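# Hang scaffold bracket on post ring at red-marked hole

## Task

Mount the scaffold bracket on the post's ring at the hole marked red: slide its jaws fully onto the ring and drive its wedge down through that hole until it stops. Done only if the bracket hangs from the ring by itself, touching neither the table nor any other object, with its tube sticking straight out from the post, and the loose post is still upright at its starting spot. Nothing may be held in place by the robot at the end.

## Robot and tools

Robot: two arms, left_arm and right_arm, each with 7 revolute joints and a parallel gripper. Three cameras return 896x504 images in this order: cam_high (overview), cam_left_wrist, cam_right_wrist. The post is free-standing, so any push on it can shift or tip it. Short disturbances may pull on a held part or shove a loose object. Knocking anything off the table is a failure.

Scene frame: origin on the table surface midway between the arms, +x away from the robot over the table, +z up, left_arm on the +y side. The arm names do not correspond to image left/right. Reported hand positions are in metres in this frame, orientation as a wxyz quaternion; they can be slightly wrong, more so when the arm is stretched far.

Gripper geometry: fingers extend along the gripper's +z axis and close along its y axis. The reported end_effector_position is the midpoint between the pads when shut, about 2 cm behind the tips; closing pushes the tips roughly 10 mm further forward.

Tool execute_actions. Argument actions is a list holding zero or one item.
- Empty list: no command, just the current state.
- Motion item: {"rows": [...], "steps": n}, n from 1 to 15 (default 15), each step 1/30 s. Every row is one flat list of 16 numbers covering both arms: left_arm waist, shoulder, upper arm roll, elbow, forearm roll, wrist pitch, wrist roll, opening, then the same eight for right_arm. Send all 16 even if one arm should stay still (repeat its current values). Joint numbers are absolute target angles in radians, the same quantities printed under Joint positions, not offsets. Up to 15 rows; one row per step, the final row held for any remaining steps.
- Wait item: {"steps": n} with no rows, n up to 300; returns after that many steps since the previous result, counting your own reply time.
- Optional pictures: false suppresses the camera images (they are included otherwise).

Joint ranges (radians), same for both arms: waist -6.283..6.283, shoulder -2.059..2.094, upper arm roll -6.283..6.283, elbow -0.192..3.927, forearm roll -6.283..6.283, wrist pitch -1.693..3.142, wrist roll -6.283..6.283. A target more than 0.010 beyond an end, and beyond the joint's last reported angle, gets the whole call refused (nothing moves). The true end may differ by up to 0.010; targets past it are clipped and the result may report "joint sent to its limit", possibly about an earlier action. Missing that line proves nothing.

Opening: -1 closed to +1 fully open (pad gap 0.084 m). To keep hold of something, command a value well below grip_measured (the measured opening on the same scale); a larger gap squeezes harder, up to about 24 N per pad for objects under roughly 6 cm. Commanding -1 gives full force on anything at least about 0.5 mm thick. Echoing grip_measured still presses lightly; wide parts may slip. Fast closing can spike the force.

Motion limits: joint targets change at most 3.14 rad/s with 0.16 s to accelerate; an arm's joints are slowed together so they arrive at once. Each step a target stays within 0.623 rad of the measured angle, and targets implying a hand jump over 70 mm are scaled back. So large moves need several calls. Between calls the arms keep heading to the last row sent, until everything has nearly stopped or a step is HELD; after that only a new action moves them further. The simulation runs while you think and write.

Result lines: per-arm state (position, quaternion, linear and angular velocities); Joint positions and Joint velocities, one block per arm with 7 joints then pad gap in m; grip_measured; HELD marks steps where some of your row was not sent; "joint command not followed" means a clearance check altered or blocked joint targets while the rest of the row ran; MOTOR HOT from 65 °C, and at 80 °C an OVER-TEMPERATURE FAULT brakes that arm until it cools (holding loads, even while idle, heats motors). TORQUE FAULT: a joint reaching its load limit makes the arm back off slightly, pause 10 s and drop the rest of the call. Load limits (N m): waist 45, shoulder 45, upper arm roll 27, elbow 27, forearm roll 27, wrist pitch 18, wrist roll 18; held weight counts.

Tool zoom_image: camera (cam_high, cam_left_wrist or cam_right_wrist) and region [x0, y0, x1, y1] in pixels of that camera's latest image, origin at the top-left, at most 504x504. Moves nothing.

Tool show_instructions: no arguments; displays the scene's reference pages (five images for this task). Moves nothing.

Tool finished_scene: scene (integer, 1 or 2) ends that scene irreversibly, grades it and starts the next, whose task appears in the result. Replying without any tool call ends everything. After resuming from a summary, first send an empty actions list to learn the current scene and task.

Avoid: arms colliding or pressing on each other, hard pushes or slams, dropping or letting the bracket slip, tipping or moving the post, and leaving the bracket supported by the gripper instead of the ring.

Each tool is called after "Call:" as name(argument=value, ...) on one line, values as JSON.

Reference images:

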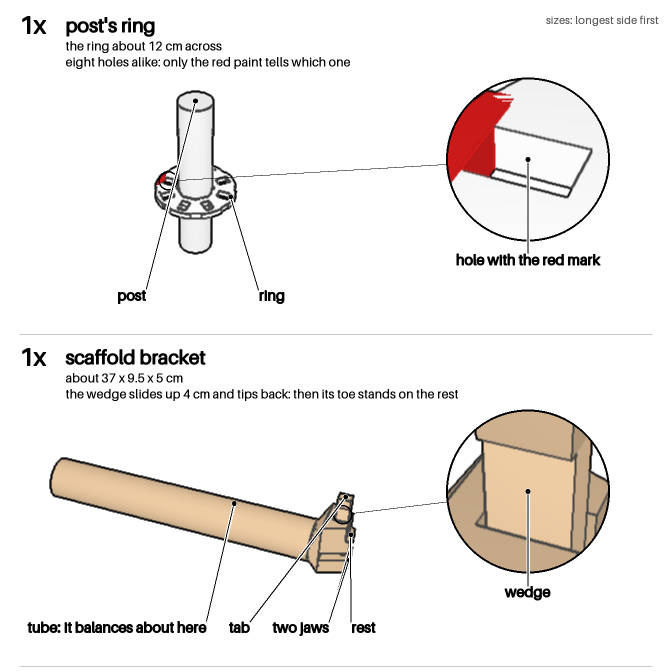

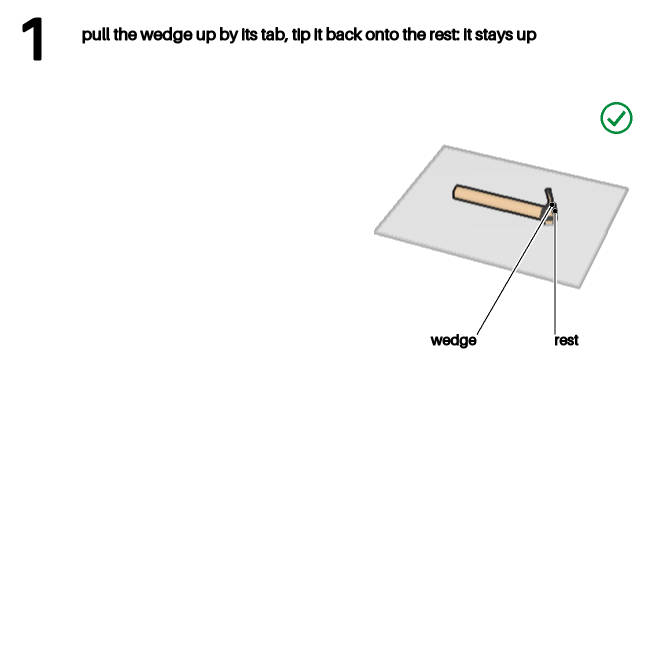

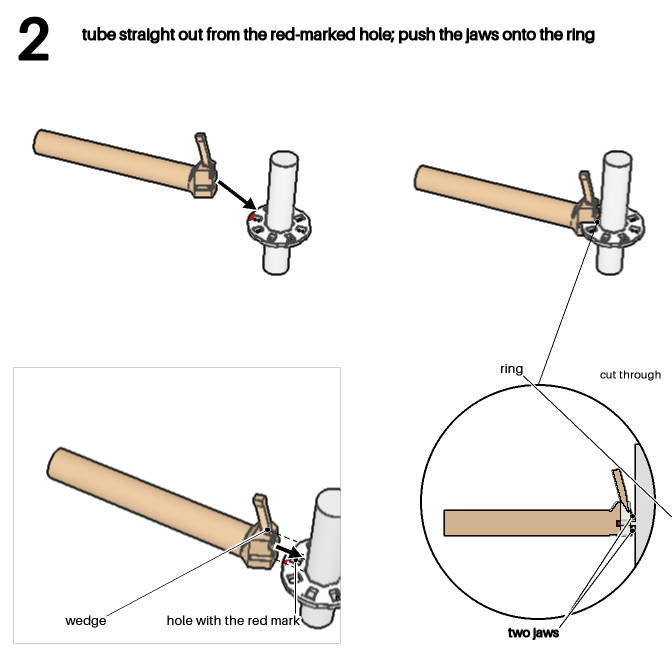

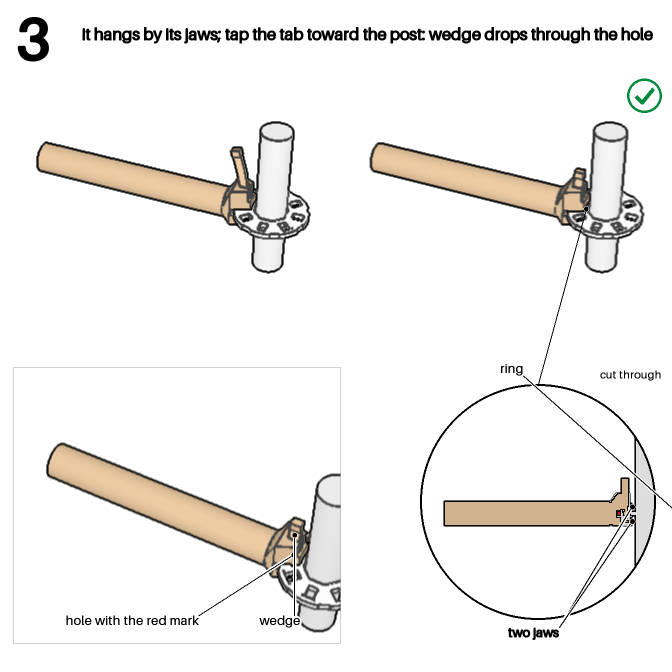

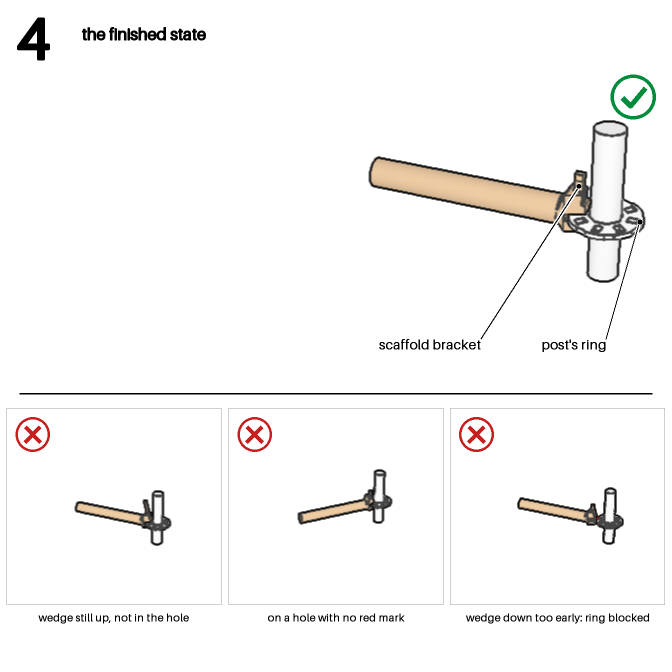

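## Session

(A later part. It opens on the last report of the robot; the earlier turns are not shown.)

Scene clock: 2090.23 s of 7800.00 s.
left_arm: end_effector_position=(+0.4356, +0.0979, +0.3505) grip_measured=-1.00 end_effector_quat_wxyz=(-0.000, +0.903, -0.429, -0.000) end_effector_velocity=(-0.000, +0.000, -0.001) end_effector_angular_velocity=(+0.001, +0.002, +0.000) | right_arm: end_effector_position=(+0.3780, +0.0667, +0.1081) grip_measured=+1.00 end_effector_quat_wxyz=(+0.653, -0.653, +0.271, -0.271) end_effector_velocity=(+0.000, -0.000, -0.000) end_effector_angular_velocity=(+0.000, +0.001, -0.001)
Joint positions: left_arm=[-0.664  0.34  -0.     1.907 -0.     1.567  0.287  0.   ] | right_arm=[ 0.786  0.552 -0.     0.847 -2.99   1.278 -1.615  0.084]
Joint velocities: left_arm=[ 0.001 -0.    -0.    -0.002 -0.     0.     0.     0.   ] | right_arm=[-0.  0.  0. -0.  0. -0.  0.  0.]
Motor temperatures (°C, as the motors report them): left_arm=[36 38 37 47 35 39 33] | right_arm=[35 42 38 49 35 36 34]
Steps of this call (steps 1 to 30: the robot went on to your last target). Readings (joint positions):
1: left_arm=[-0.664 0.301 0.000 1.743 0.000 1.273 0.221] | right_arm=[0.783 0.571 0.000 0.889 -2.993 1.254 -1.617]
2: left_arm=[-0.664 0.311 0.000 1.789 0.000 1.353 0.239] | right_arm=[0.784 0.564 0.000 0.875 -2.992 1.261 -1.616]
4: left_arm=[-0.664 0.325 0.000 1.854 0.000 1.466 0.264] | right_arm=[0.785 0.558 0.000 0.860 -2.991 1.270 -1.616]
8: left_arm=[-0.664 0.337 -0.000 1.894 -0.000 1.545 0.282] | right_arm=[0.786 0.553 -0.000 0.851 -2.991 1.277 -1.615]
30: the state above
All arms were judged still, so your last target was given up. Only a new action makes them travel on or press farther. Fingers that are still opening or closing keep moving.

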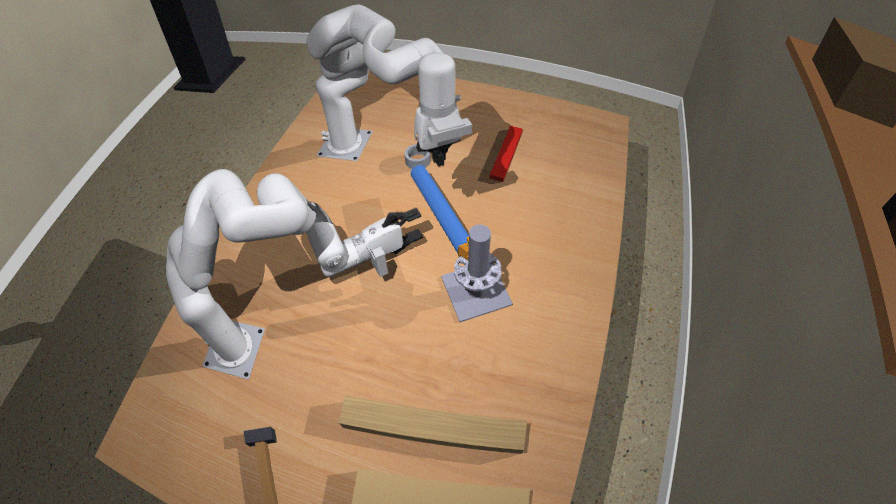

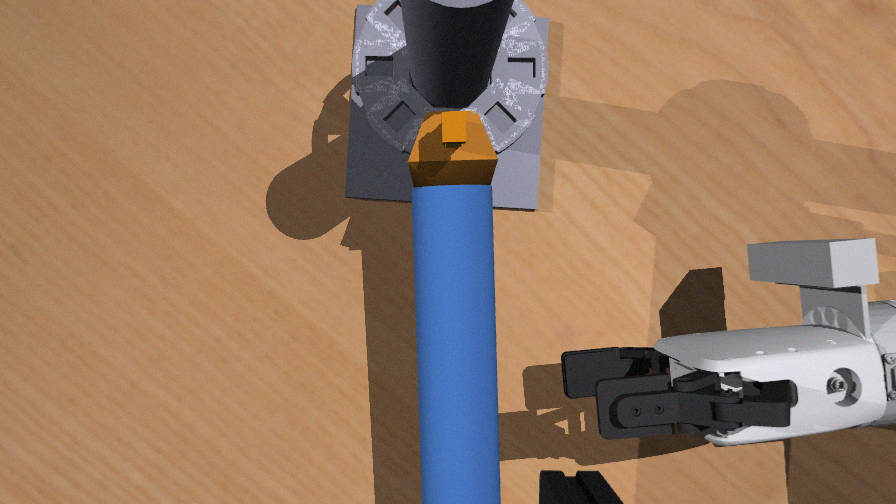

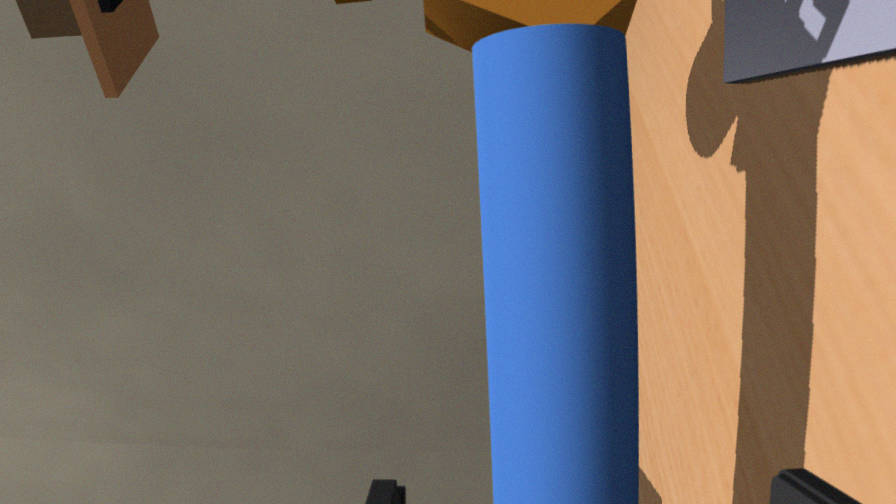

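Call:
execute_actions(actions=[{"rows": [[-0.6635,0.34,0,1.9074,0,1.5674,0.2871,-1,0.7864,0.5515,0,0.8473,-2.9904,1.2782,-1.6147,0.6],[-0.6635,0.34,0,1.9074,0,1.5674,0.2871,-1,0.7864,0.5515,0,0.8473,-2.9904,1.2782,-1.6147,0.2],[-0.6635,0.34,0,1.9074,0,1.5674,0.2871,-1,0.7864,0.5515,0,0.8473,-2.9904,1.2782,-1.6147,-0.2],[-0.6635,0.34,0,1.9074,0,1.5674,0.2871,-1,0.7864,0.5515,0,0.8473,-2.9904,1.2782,-1.6147,-0.6],[-0.6635,0.34,0,1.9074,0,1.5674,0.2871,-1,0.7864,0.5515,0,0.8473,-2.9904,1.2782,-1.6147,-1]], "steps": 15}], pictures=false)

Call:
execute_actions(actions=[{"rows": [[-0.6635,0.34,0,1.9074,0,1.5674,0.2871,-1,0.7860,0.5540,0,0.8527,-2.9907,1.2753,-1.6150,-1],[-0.6635,0.34,0,1.9074,0,1.5674,0.2871,-1,0.7853,0.5580,0,0.8617,-2.9911,1.2703,-1.6155,-1],[-0.6635,0.34,0,1.9074,0,1.5674,0.2871,-1,0.7843,0.5637,0,0.8743,-2.9918,1.2635,-1.6163,-1],[-0.6635,0.34,0,1.9074,0,1.5674,0.2871,-1,0.7832,0.5702,0,0.8887,-2.9926,1.2556,-1.6171,-1],[-0.6635,0.34,0,1.9074,0,1.5674,0.2871,-1,0.7821,0.5768,0,0.9031,-2.9933,1.2477,-1.6179,-1],[-0.6635,0.34,0,1.9074,0,1.5674,0.2871,-1,0.7810,0.5833,0,0.9175,-2.9940,1.2399,-1.6188,-1],[-0.6635,0.34,0,1.9074,0,1.5674,0.2871,-1,0.7800,0.5890,0,0.9301,-2.9947,1.2330,-1.6195,-1],[-0.6635,0.34,0,1.9074,0,1.5674,0.2871,-1,0.7791,0.5939,0,0.9409,-2.9953,1.2271,-1.6201,-1],[-0.6635,0.34,0,1.9074,0,1.5674,0.2871,-1,0.7785,0.5980,0,0.9499,-2.9957,1.2222,-1.6206,-1],[-0.6635,0.34,0,1.9074,0,1.5674,0.2871,-1,0.7779,0.6012,0,0.9571,-2.9961,1.2182,-1.6210,-1],[-0.6635,0.34,0,1.9074,0,1.5674,0.2871,-1,0.7774,0.6041,0,0.9634,-2.9964,1.2148,-1.6214,-1],[-0.6635,0.34,0,1.9074,0,1.5674,0.2871,-1,0.7770,0.6065,0,0.9688,-2.9967,1.2118,-1.6217,-1],[-0.6635,0.34,0,1.9074,0,1.5674,0.2871,-1,0.7766,0.6086,0,0.9733,-2.9969,1.2094,-1.6220,-1]], "steps": 15}], pictures=false)

Call:
execute_actions(actions=[{"steps": 15}])

Scene clock: 2138.60 s of 7800.00 s.
left_arm: end_effector_position=(+0.4356, +0.0979, +0.3506) grip_measured=-1.00 end_effector_quat_wxyz=(+0.000, +0.903, -0.429, -0.000) end_effector_velocity=(+0.000, +0.000, +0.000) end_effector_angular_velocity=(-0.001, -0.001, +0.000) | right_arm: end_effector_position=(+0.3780, +0.0667, +0.1081) grip_measured=-1.00 end_effector_quat_wxyz=(+0.653, -0.653, +0.271, -0.271) end_effector_velocity=(+0.000, -0.000, -0.001) end_effector_angular_velocity=(-0.002, +0.000, -0.000)
Joint positions: left_arm=[-0.664  0.34   0.     1.907 -0.     1.567  0.287  0.   ] | right_arm=[ 0.786  0.552  0.     0.847 -2.99   1.278 -1.615  0.   ]
Joint velocities: left_arm=[ 0.001  0.     0.     0.001 -0.    -0.     0.001  0.   ] | right_arm=[-0.     0.001 -0.     0.     0.    -0.    -0.001  0.   ]
Motor temperatures (°C, as the motors report them): left_arm=[36 38 37 47 35 38 33] | right_arm=[35 42 38 47 35 35 34]
Steps of this call (steps 1 to 90: nothing new was sent; then 44.87 s passed at rest; steps 91 to 105: all 15 steps of this action). Readings (joint positions):
91: left_arm=[-0.664 0.340 -0.000 1.907 -0.000 1.567 0.287] | right_arm=[0.786 0.551 0.000 0.847 -2.990 1.278 -1.615]
92: left_arm=[-0.663 0.340 -0.000 1.907 0.000 1.567 0.287] | right_arm=[0.786 0.552 0.000 0.847 -2.990 1.278 -1.615]
94: left_arm=[-0.663 0.340 -0.000 1.907 0.000 1.567 0.287] | right_arm=[0.786 0.552 -0.000 0.847 -2.990 1.278 -1.615]
98: left_arm=[-0.663 0.340 0.000 1.907 -0.000 1.567 0.287] | right_arm=[0.786 0.551 -0.000 0.847 -2.990 1.278 -1.615]
105: the state above

Scene clock: 2139.10 s of 7800.00 s.
left_arm: end_effector_position=(+0.4356, +0.0979, +0.3506) grip_measured=-1.00 end_effector_quat_wxyz=(+0.000, +0.903, -0.429, +0.000) end_effector_velocity=(-0.000, +0.000, -0.000) end_effector_angular_velocity=(+0.001, +0.001, +0.000) | right_arm: end_effector_position=(+0.3990, +0.0892, +0.1092) grip_measured=-1.00 end_effector_quat_wxyz=(+0.653, -0.653, +0.271, -0.271) end_effector_velocity=(+0.021, +0.022, +0.002) end_effector_angular_velocity=(-0.001, -0.002, -0.001)
Joint positions: left_arm=[-0.663  0.34  -0.     1.907 -0.     1.567  0.287  0.   ] | right_arm=[ 0.777  0.604 -0.     0.964 -2.996  1.215 -1.621  0.   ]
Joint velocities: left_arm=[ 0.     0.     0.    -0.001  0.     0.     0.     0.   ] | right_arm=[-0.01   0.052  0.     0.117 -0.006 -0.064 -0.008  0.   ]
Motor temperatures (°C, as the motors report them): left_arm=[36 38 37 47 35 38 33] | right_arm=[35 42 38 47 35 35 34]
Steps of this call (steps 1 to 15: all 15 steps of this action). Readings (joint positions):
1: left_arm=[-0.663 0.340 0.000 1.907 0.000 1.567 0.287] | right_arm=[0.786 0.552 0.000 0.847 -2.990 1.278 -1.615]
2: left_arm=[-0.664 0.340 -0.000 1.907 0.000 1.567 0.287] | right_arm=[0.786 0.552 0.000 0.849 -2.990 1.277 -1.615]
4: left_arm=[-0.664 0.340 -0.000 1.907 0.000 1.567 0.287] | right_arm=[0.786 0.556 0.000 0.858 -2.991 1.272 -1.615]
8: left_arm=[-0.664 0.340 -0.000 1.907 0.000 1.567 0.287] | right_arm=[0.782 0.576 0.000 0.901 -2.993 1.249 -1.618]
15: the state above

Scene clock: 2139.60 s of 7800.00 s.
left_arm: end_effector_position=(+0.4356, +0.0979, +0.3506) grip_measured=-1.00 end_effector_quat_wxyz=(+0.000, +0.903, -0.429, +0.000) end_effector_velocity=(-0.000, -0.000, -0.001) end_effector_angular_velocity=(+0.001, +0.001, -0.001) | right_arm: end_effector_position=(+0.4005, +0.0910, +0.1091) grip_measured=-1.00 end_effector_quat_wxyz=(+0.653, -0.653, +0.271, -0.271) end_effector_velocity=(-0.000, +0.001, +0.000) end_effector_angular_velocity=(-0.000, -0.001, +0.001)
Joint positions: left_arm=[-0.663  0.34  -0.     1.907 -0.     1.567  0.287  0.   ] | right_arm=[ 0.777  0.609  0.     0.973 -2.997  1.209 -1.622  0.   ]
Joint velocities: left_arm=[ 0.     0.    -0.001 -0.001  0.     0.    -0.     0.   ] | right_arm=[ 0.001  0.     0.001  0.001  0.     0.    -0.002  0.   ]
Motor temperatures (°C, as the motors report them): left_arm=[36 38 37 47 35 38 33] | right_arm=[35 42 38 47 35 35 34]
Steps of this call (steps 1 to 15: the robot went on to your last target). Readings (joint positions):
1: left_arm=[-0.663 0.340 -0.000 1.907 0.000 1.567 0.287] | right_arm=[0.777 0.606 -0.000 0.967 -2.997 1.213 -1.622]
2: left_arm=[-0.663 0.340 -0.000 1.907 0.000 1.567 0.287] | right_arm=[0.777 0.607 -0.000 0.969 -2.997 1.212 -1.622]
4: left_arm=[-0.664 0.340 0.000 1.907 0.000 1.567 0.287] | right_arm=[0.777 0.608 0.000 0.971 -2.997 1.211 -1.622]
8: left_arm=[-0.663 0.340 -0.000 1.907 -0.000 1.567 0.287] | right_arm=[0.777 0.608 0.000 0.973 -2.997 1.210 -1.622]
15: the state above
All arms were judged still, so your last target was given up. Only a new action makes them travel on or press farther. Fingers that are still opening or closing keep moving.

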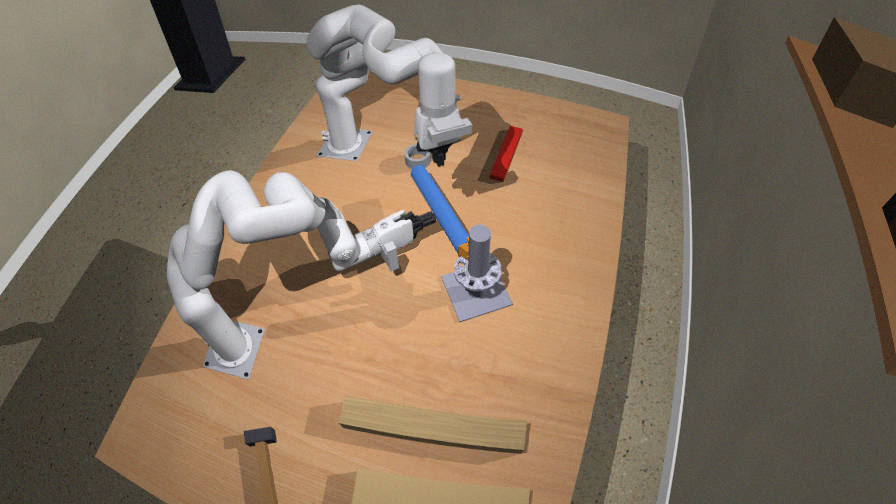

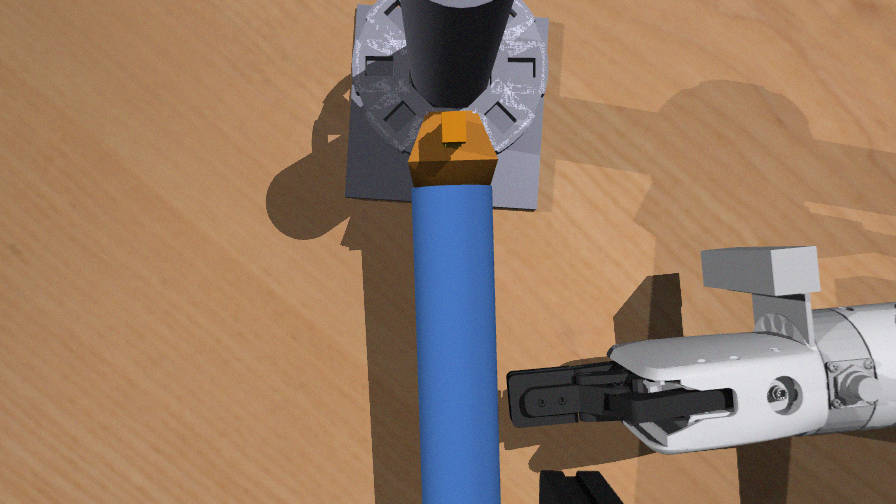

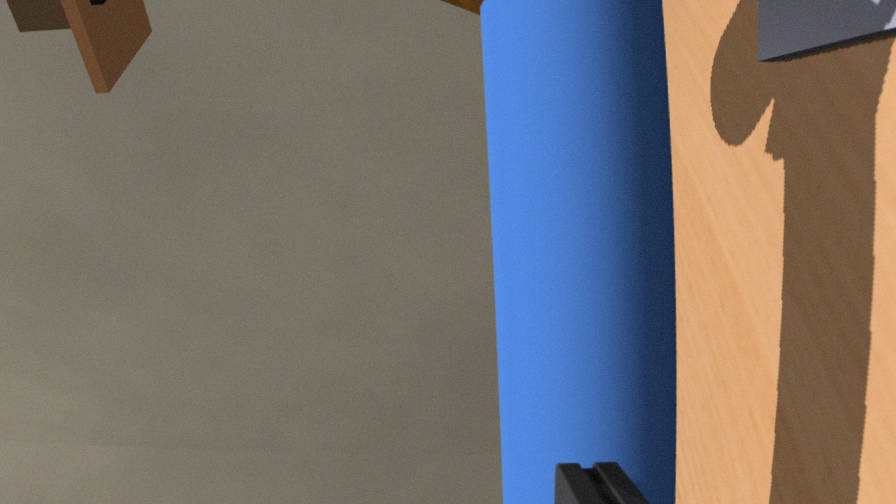

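Call:
execute_actions(actions=[{"rows": [[-0.6635,0.34,0,1.9074,0,1.5674,0.2871,-1,0.7764,0.6100,0,0.9765,-2.9971,1.2077,-1.6222,-1],[-0.6635,0.34,0,1.9074,0,1.5674,0.2871,-1,0.7761,0.6115,0,0.9797,-2.9972,1.2059,-1.6224,-1],[-0.6635,0.34,0,1.9074,0,1.5674,0.2871,-1,0.7759,0.6129,0,0.9829,-2.9974,1.2042,-1.6225,-1],[-0.6635,0.34,0,1.9074,0,1.5674,0.2871,-1,0.7756,0.6144,0,0.9861,-2.9976,1.2024,-1.6227,-1],[-0.6635,0.34,0,1.9074,0,1.5674,0.2871,-1,0.7754,0.6158,0,0.9893,-2.9977,1.2007,-1.6229,-1],[-0.6635,0.34,0,1.9074,0,1.5674,0.2871,-1,0.7751,0.6172,0,0.9925,-2.9979,1.1989,-1.6231,-1],[-0.6635,0.34,0,1.9074,0,1.5674,0.2871,-1,0.7749,0.6187,0,0.9957,-2.9981,1.1972,-1.6233,-1],[-0.6635,0.34,0,1.9074,0,1.5674,0.2871,-1,0.7746,0.6201,0,0.9988,-2.9982,1.1954,-1.6234,-1],[-0.6635,0.34,0,1.9074,0,1.5674,0.2871,-1,0.7744,0.6216,0,1.0020,-2.9984,1.1937,-1.6236,-1],[-0.6635,0.34,0,1.9074,0,1.5674,0.2871,-1,0.7741,0.6230,0,1.0052,-2.9986,1.1919,-1.6238,-1],[-0.6635,0.34,0,1.9074,0,1.5674,0.2871,-1,0.7739,0.6244,0,1.0084,-2.9987,1.1902,-1.6240,-1],[-0.6635,0.34,0,1.9074,0,1.5674,0.2871,-1,0.7736,0.6259,0,1.0116,-2.9989,1.1884,-1.6242,-1],[-0.6635,0.34,0,1.9074,0,1.5674,0.2871,-1,0.7734,0.6273,0,1.0148,-2.9991,1.1867,-1.6243,-1],[-0.6635,0.34,0,1.9074,0,1.5674,0.2871,-1,0.7731,0.6288,0,1.0180,-2.9992,1.1849,-1.6245,-1],[-0.6635,0.34,0,1.9074,0,1.5674,0.2871,-1,0.7729,0.6302,0,1.0212,-2.9994,1.1832,-1.6247,-1]], "steps": 15}], pictures=false)

Call:
execute_actions(actions=[{"steps": 20}])

Scene clock: 2161.93 s of 7800.00 s.
left_arm: end_effector_position=(+0.4356, +0.0979, +0.3506) grip_measured=-1.00 end_effector_quat_wxyz=(+0.000, +0.903, -0.429, +0.000) end_effector_velocity=(-0.000, -0.001, +0.000) end_effector_angular_velocity=(-0.001, -0.000, -0.002) | right_arm: end_effector_position=(+0.4069, +0.0978, +0.1091) grip_measured=-1.00 end_effector_quat_wxyz=(+0.653, -0.653, +0.271, -0.271) end_effector_velocity=(+0.017, +0.018, +0.001) end_effector_angular_velocity=(-0.001, +0.001, +0.000)
Joint positions: left_arm=[-0.664  0.34   0.     1.907 -0.     1.567  0.287  0.   ] | right_arm=[ 0.774  0.626  0.     1.01  -2.999  1.189 -1.624  0.   ]
Joint velocities: left_arm=[-0.001 -0.    -0.     0.001 -0.    -0.    -0.     0.   ] | right_arm=[-0.008  0.045  0.001  0.099 -0.005 -0.055 -0.006  0.   ]
Motor temperatures (°C, as the motors report them): left_arm=[36 38 37 47 35 38 33] | right_arm=[35 42 38 48 35 35 34]
Steps of this call (steps 1 to 90: nothing new was sent; then 18.83 s passed at rest; steps 91 to 105: all 15 steps of this action). Readings (joint positions):
91: left_arm=[-0.663 0.340 0.000 1.907 -0.000 1.567 0.287] | right_arm=[0.777 0.609 0.000 0.973 -2.997 1.209 -1.622]
92: left_arm=[-0.663 0.340 0.000 1.907 0.000 1.567 0.287] | right_arm=[0.777 0.609 0.000 0.974 -2.997 1.209 -1.622]
94: left_arm=[-0.663 0.340 0.000 1.907 -0.000 1.567 0.287] | right_arm=[0.776 0.611 0.000 0.978 -2.997 1.207 -1.622]
98: left_arm=[-0.664 0.340 -0.000 1.907 0.000 1.567 0.287] | right_arm=[0.775 0.616 -0.000 0.989 -2.998 1.201 -1.623]
105: the state above

Scene clock: 2162.60 s of 7800.00 s.
left_arm: end_effector_position=(+0.4356, +0.0979, +0.3506) grip_measured=-1.00 end_effector_quat_wxyz=(+0.000, +0.903, -0.429, +0.000) end_effector_velocity=(-0.000, -0.000, -0.000) end_effector_angular_velocity=(+0.000, +0.000, -0.001) | right_arm: end_effector_position=(+0.4088, +0.0998, +0.1094) grip_measured=-1.00 end_effector_quat_wxyz=(+0.653, -0.653, +0.271, -0.271) end_effector_velocity=(+0.001, -0.000, +0.000) end_effector_angular_velocity=(-0.001, -0.001, -0.000)
Joint positions: left_arm=[-0.663  0.34  -0.     1.907 -0.     1.567  0.287  0.   ] | right_arm=[ 0.773  0.63   0.     1.021 -2.999  1.183 -1.625  0.   ]
Joint velocities: left_arm=[-0.001 -0.     0.    -0.    -0.     0.     0.001  0.   ] | right_arm=[-0.001  0.    -0.    -0.    -0.001  0.    -0.001  0.   ]
Motor temperatures (°C, as the motors report them): left_arm=[36 38 37 47 35 38 33] | right_arm=[35 42 38 48 35 35 34]
Steps of this call (steps 1 to 20: the robot went on to your last target). Readings (joint positions):
1: left_arm=[-0.664 0.340 0.000 1.907 0.000 1.567 0.287] | right_arm=[0.774 0.627 0.000 1.013 -2.999 1.187 -1.624]
2: left_arm=[-0.663 0.340 0.000 1.907 0.000 1.567 0.287] | right_arm=[0.773 0.628 0.000 1.016 -2.999 1.186 -1.624]
4: left_arm=[-0.663 0.340 0.000 1.907 0.000 1.567 0.287] | right_arm=[0.773 0.630 0.000 1.019 -2.999 1.184 -1.625]
8: left_arm=[-0.663 0.340 -0.000 1.907 0.000 1.567 0.287] | right_arm=[0.773 0.630 0.000 1.020 -2.999 1.183 -1.625]
20: the state above

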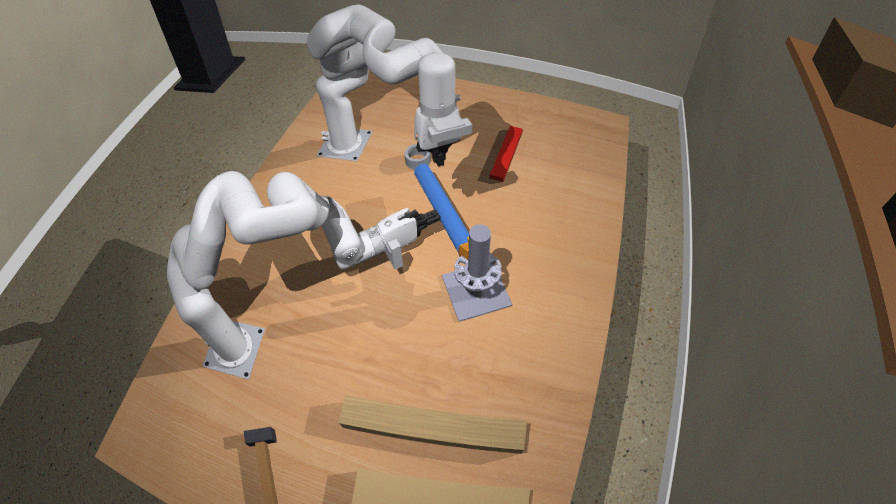

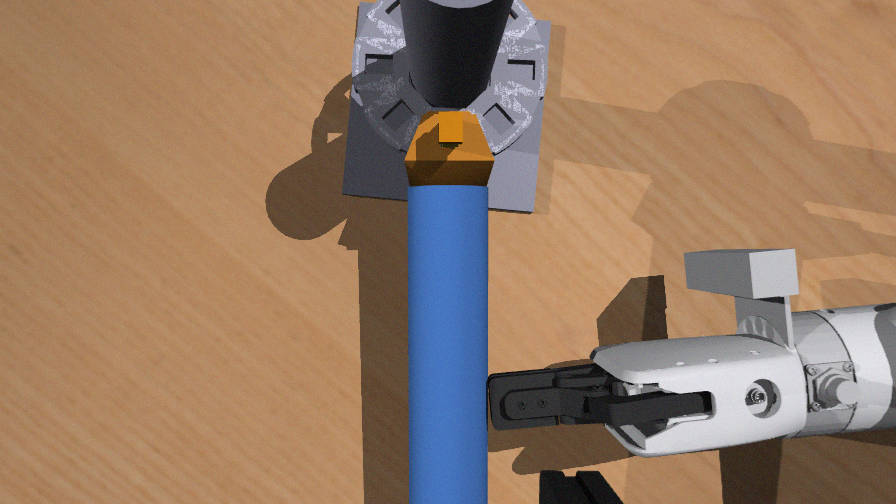

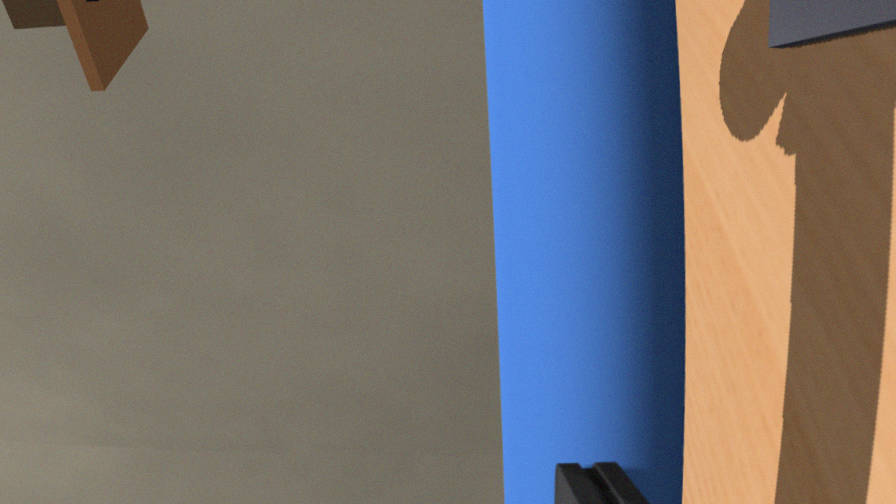

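Call:
execute_actions(actions=[{"rows": [[-0.6635,0.34,0,1.9074,0,1.5674,0.2871,-1,0.7733,0.6280,0,1.0163,-2.9991,1.1859,-1.6244,-1],[-0.6635,0.34,0,1.9074,0,1.5674,0.2871,-1,0.7743,0.6220,0,1.0031,-2.9985,1.1931,-1.6237,-1],[-0.6635,0.34,0,1.9074,0,1.5674,0.2871,-1,0.7758,0.6132,0,0.9836,-2.9975,1.2037,-1.6225,-1],[-0.6635,0.34,0,1.9074,0,1.5674,0.2871,-1,0.7777,0.6025,0,0.9600,-2.9962,1.2166,-1.6212,-1],[-0.6635,0.34,0,1.9074,0,1.5674,0.2871,-1,0.7797,0.5909,0,0.9343,-2.9949,1.2307,-1.6197,-1],[-0.6635,0.34,0,1.9074,0,1.5674,0.2871,-1,0.7816,0.5792,0,0.9085,-2.9936,1.2448,-1.6182,-1],[-0.6635,0.34,0,1.9074,0,1.5674,0.2871,-1,0.7835,0.5685,0,0.8849,-2.9923,1.2577,-1.6169,-1],[-0.6635,0.34,0,1.9074,0,1.5674,0.2871,-1,0.7850,0.5597,0,0.8654,-2.9913,1.2683,-1.6157,-1],[-0.6635,0.34,0,1.9074,0,1.5674,0.2871,-1,0.7860,0.5537,0,0.8522,-2.9907,1.2755,-1.6150,-1],[-0.6635,0.34,0,1.9074,0,1.5674,0.2871,-1,0.7864,0.5515,0,0.8473,-2.9904,1.2782,-1.6147,-1]], "steps": 15}], pictures=false)

Call:
execute_actions(actions=[{"steps": 20}])

Call:
zoom_image(camera="cam_left_wrist", region=[330, 0, 570, 220])

Scene clock: 2204.00 s of 7800.00 s.
left_arm: end_effector_position=(+0.4356, +0.0979, +0.3506) grip_measured=-1.00 end_effector_quat_wxyz=(+0.000, +0.903, -0.429, +0.000) end_effector_velocity=(+0.000, +0.000, -0.000) end_effector_angular_velocity=(+0.001, +0.000, -0.001) | right_arm: end_effector_position=(+0.3791, +0.0680, +0.1079) grip_measured=-1.00 end_effector_quat_wxyz=(+0.653, -0.653, +0.271, -0.271) end_effector_velocity=(-0.007, -0.012, +0.010) end_effector_angular_velocity=(+0.019, -0.019, -0.006)
Joint positions: left_arm=[-0.664  0.34  -0.     1.907 -0.     1.567  0.287  0.   ] | right_arm=[ 0.786  0.555  0.     0.854 -2.991  1.274 -1.615  0.   ]
Joint velocities: left_arm=[-0.    -0.     0.    -0.001  0.    -0.     0.001  0.   ] | right_arm=[ 0.004 -0.038 -0.004 -0.063  0.005  0.051  0.004  0.   ]
Motor temperatures (°C, as the motors report them): left_arm=[36 39 37 47 35 38 33] | right_arm=[35 42 38 48 35 35 34]
Steps of this call (steps 1 to 15: the robot went on to your last target; steps 16 to 90: nothing new was sent; then 37.90 s passed at rest; steps 91 to 105: all 15 steps of this action). Readings (joint positions):
91: left_arm=[-0.663 0.340 0.000 1.907 0.000 1.567 0.287] | right_arm=[0.773 0.630 -0.000 1.021 -2.999 1.183 -1.625]
92: left_arm=[-0.664 0.340 -0.000 1.907 0.000 1.567 0.287] | right_arm=[0.773 0.630 -0.000 1.020 -2.999 1.184 -1.625]
94: left_arm=[-0.663 0.340 -0.000 1.907 0.000 1.567 0.287] | right_arm=[0.774 0.624 -0.000 1.009 -2.999 1.191 -1.624]
98: left_arm=[-0.663 0.340 0.000 1.907 0.000 1.567 0.287] | right_arm=[0.779 0.594 -0.000 0.941 -2.995 1.227 -1.620]
105: the state above

Scene clock: 2204.67 s of 7800.00 s.
left_arm: end_effector_position=(+0.4356, +0.0979, +0.3506) grip_measured=-1.00 end_effector_quat_wxyz=(+0.000, +0.903, -0.429, -0.000) end_effector_velocity=(-0.000, -0.000, -0.000) end_effector_angular_velocity=(+0.000, +0.000, -0.001) | right_arm: end_effector_position=(+0.3780, +0.0667, +0.1081) grip_measured=-1.00 end_effector_quat_wxyz=(+0.653, -0.653, +0.271, -0.271) end_effector_velocity=(+0.000, -0.000, -0.000) end_effector_angular_velocity=(-0.001, +0.000, -0.000)
Joint positions: left_arm=[-0.663  0.34  -0.     1.907 -0.     1.567  0.287  0.   ] | right_arm=[ 0.786  0.552 -0.     0.847 -2.99   1.278 -1.615  0.   ]
Joint velocities: left_arm=[-0.001  0.    -0.    -0.     0.    -0.     0.     0.   ] | right_arm=[-0.     0.    -0.    -0.001 -0.001  0.     0.     0.   ]
Motor temperatures (°C, as the motors report them): left_arm=[36 39 37 47 35 38 33] | right_arm=[35 42 38 48 35 35 34]
Steps of this call (steps 1 to 15: the robot went on to your last target; steps 16 to 20: nothing new was sent). Readings (joint positions):
1: left_arm=[-0.663 0.340 -0.000 1.907 0.000 1.567 0.287] | right_arm=[0.786 0.554 -0.000 0.852 -2.991 1.275 -1.615]
2: left_arm=[-0.663 0.340 -0.000 1.907 0.000 1.567 0.287] | right_arm=[0.786 0.553 -0.000 0.851 -2.991 1.276 -1.615]
4: left_arm=[-0.663 0.340 -0.000 1.907 -0.000 1.567 0.287] | right_arm=[0.786 0.552 -0.000 0.850 -2.990 1.277 -1.615]
8: left_arm=[-0.664 0.340 0.000 1.907 0.000 1.567 0.287] | right_arm=[0.786 0.552 -0.000 0.848 -2.990 1.278 -1.615]
20: the state above
All arms were judged still, so your last target was given up. Only a new action makes them travel on or press farther. Fingers that are still opening or closing keep moving.

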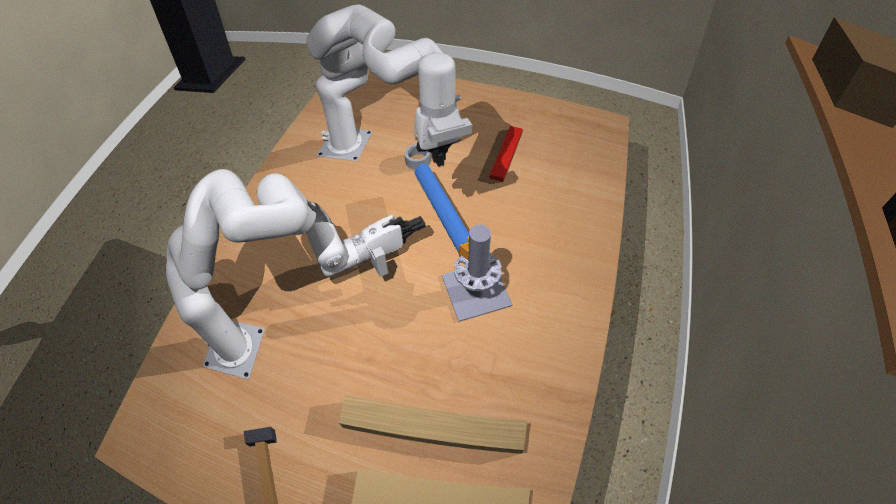

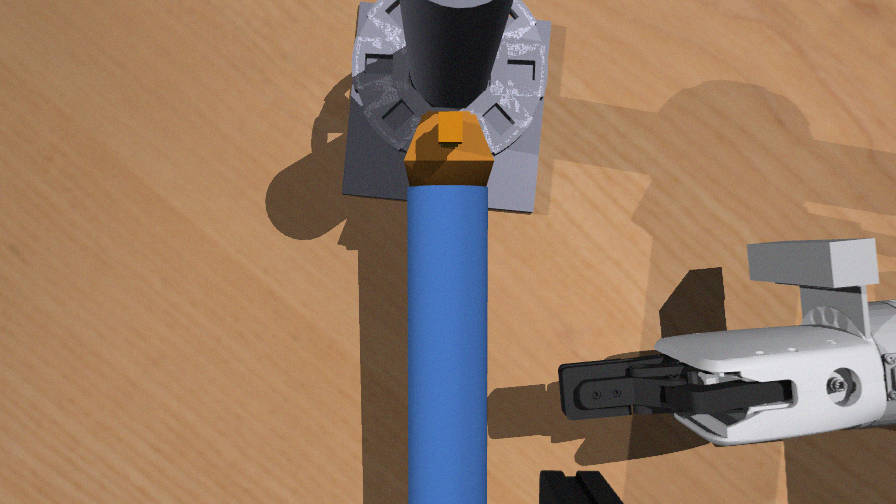

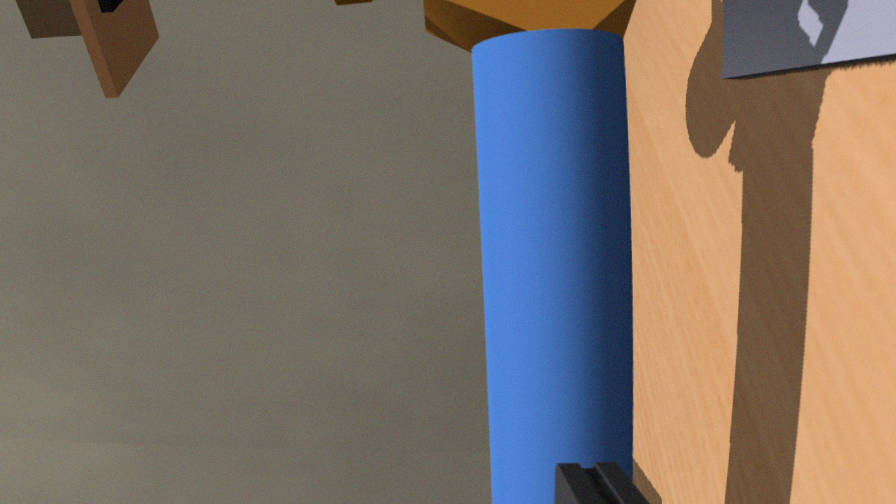

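Region (330, 0, 570, 220) of cam_left_wrist's 896x504 image, scaled by 2.100, with more detail than that image has; it fills the top 462 rows of this view, and the rest is white.

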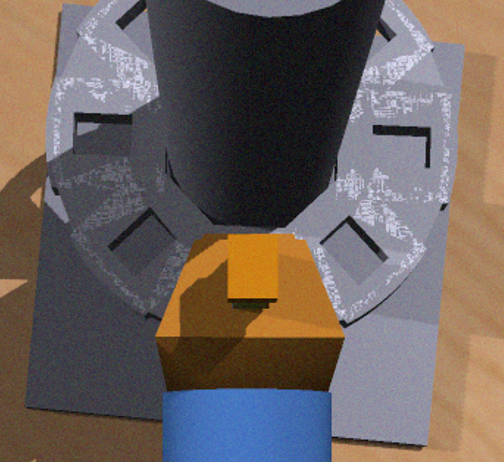

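Call:
finished_scene(scene=1)

The scene is finished: the task was done.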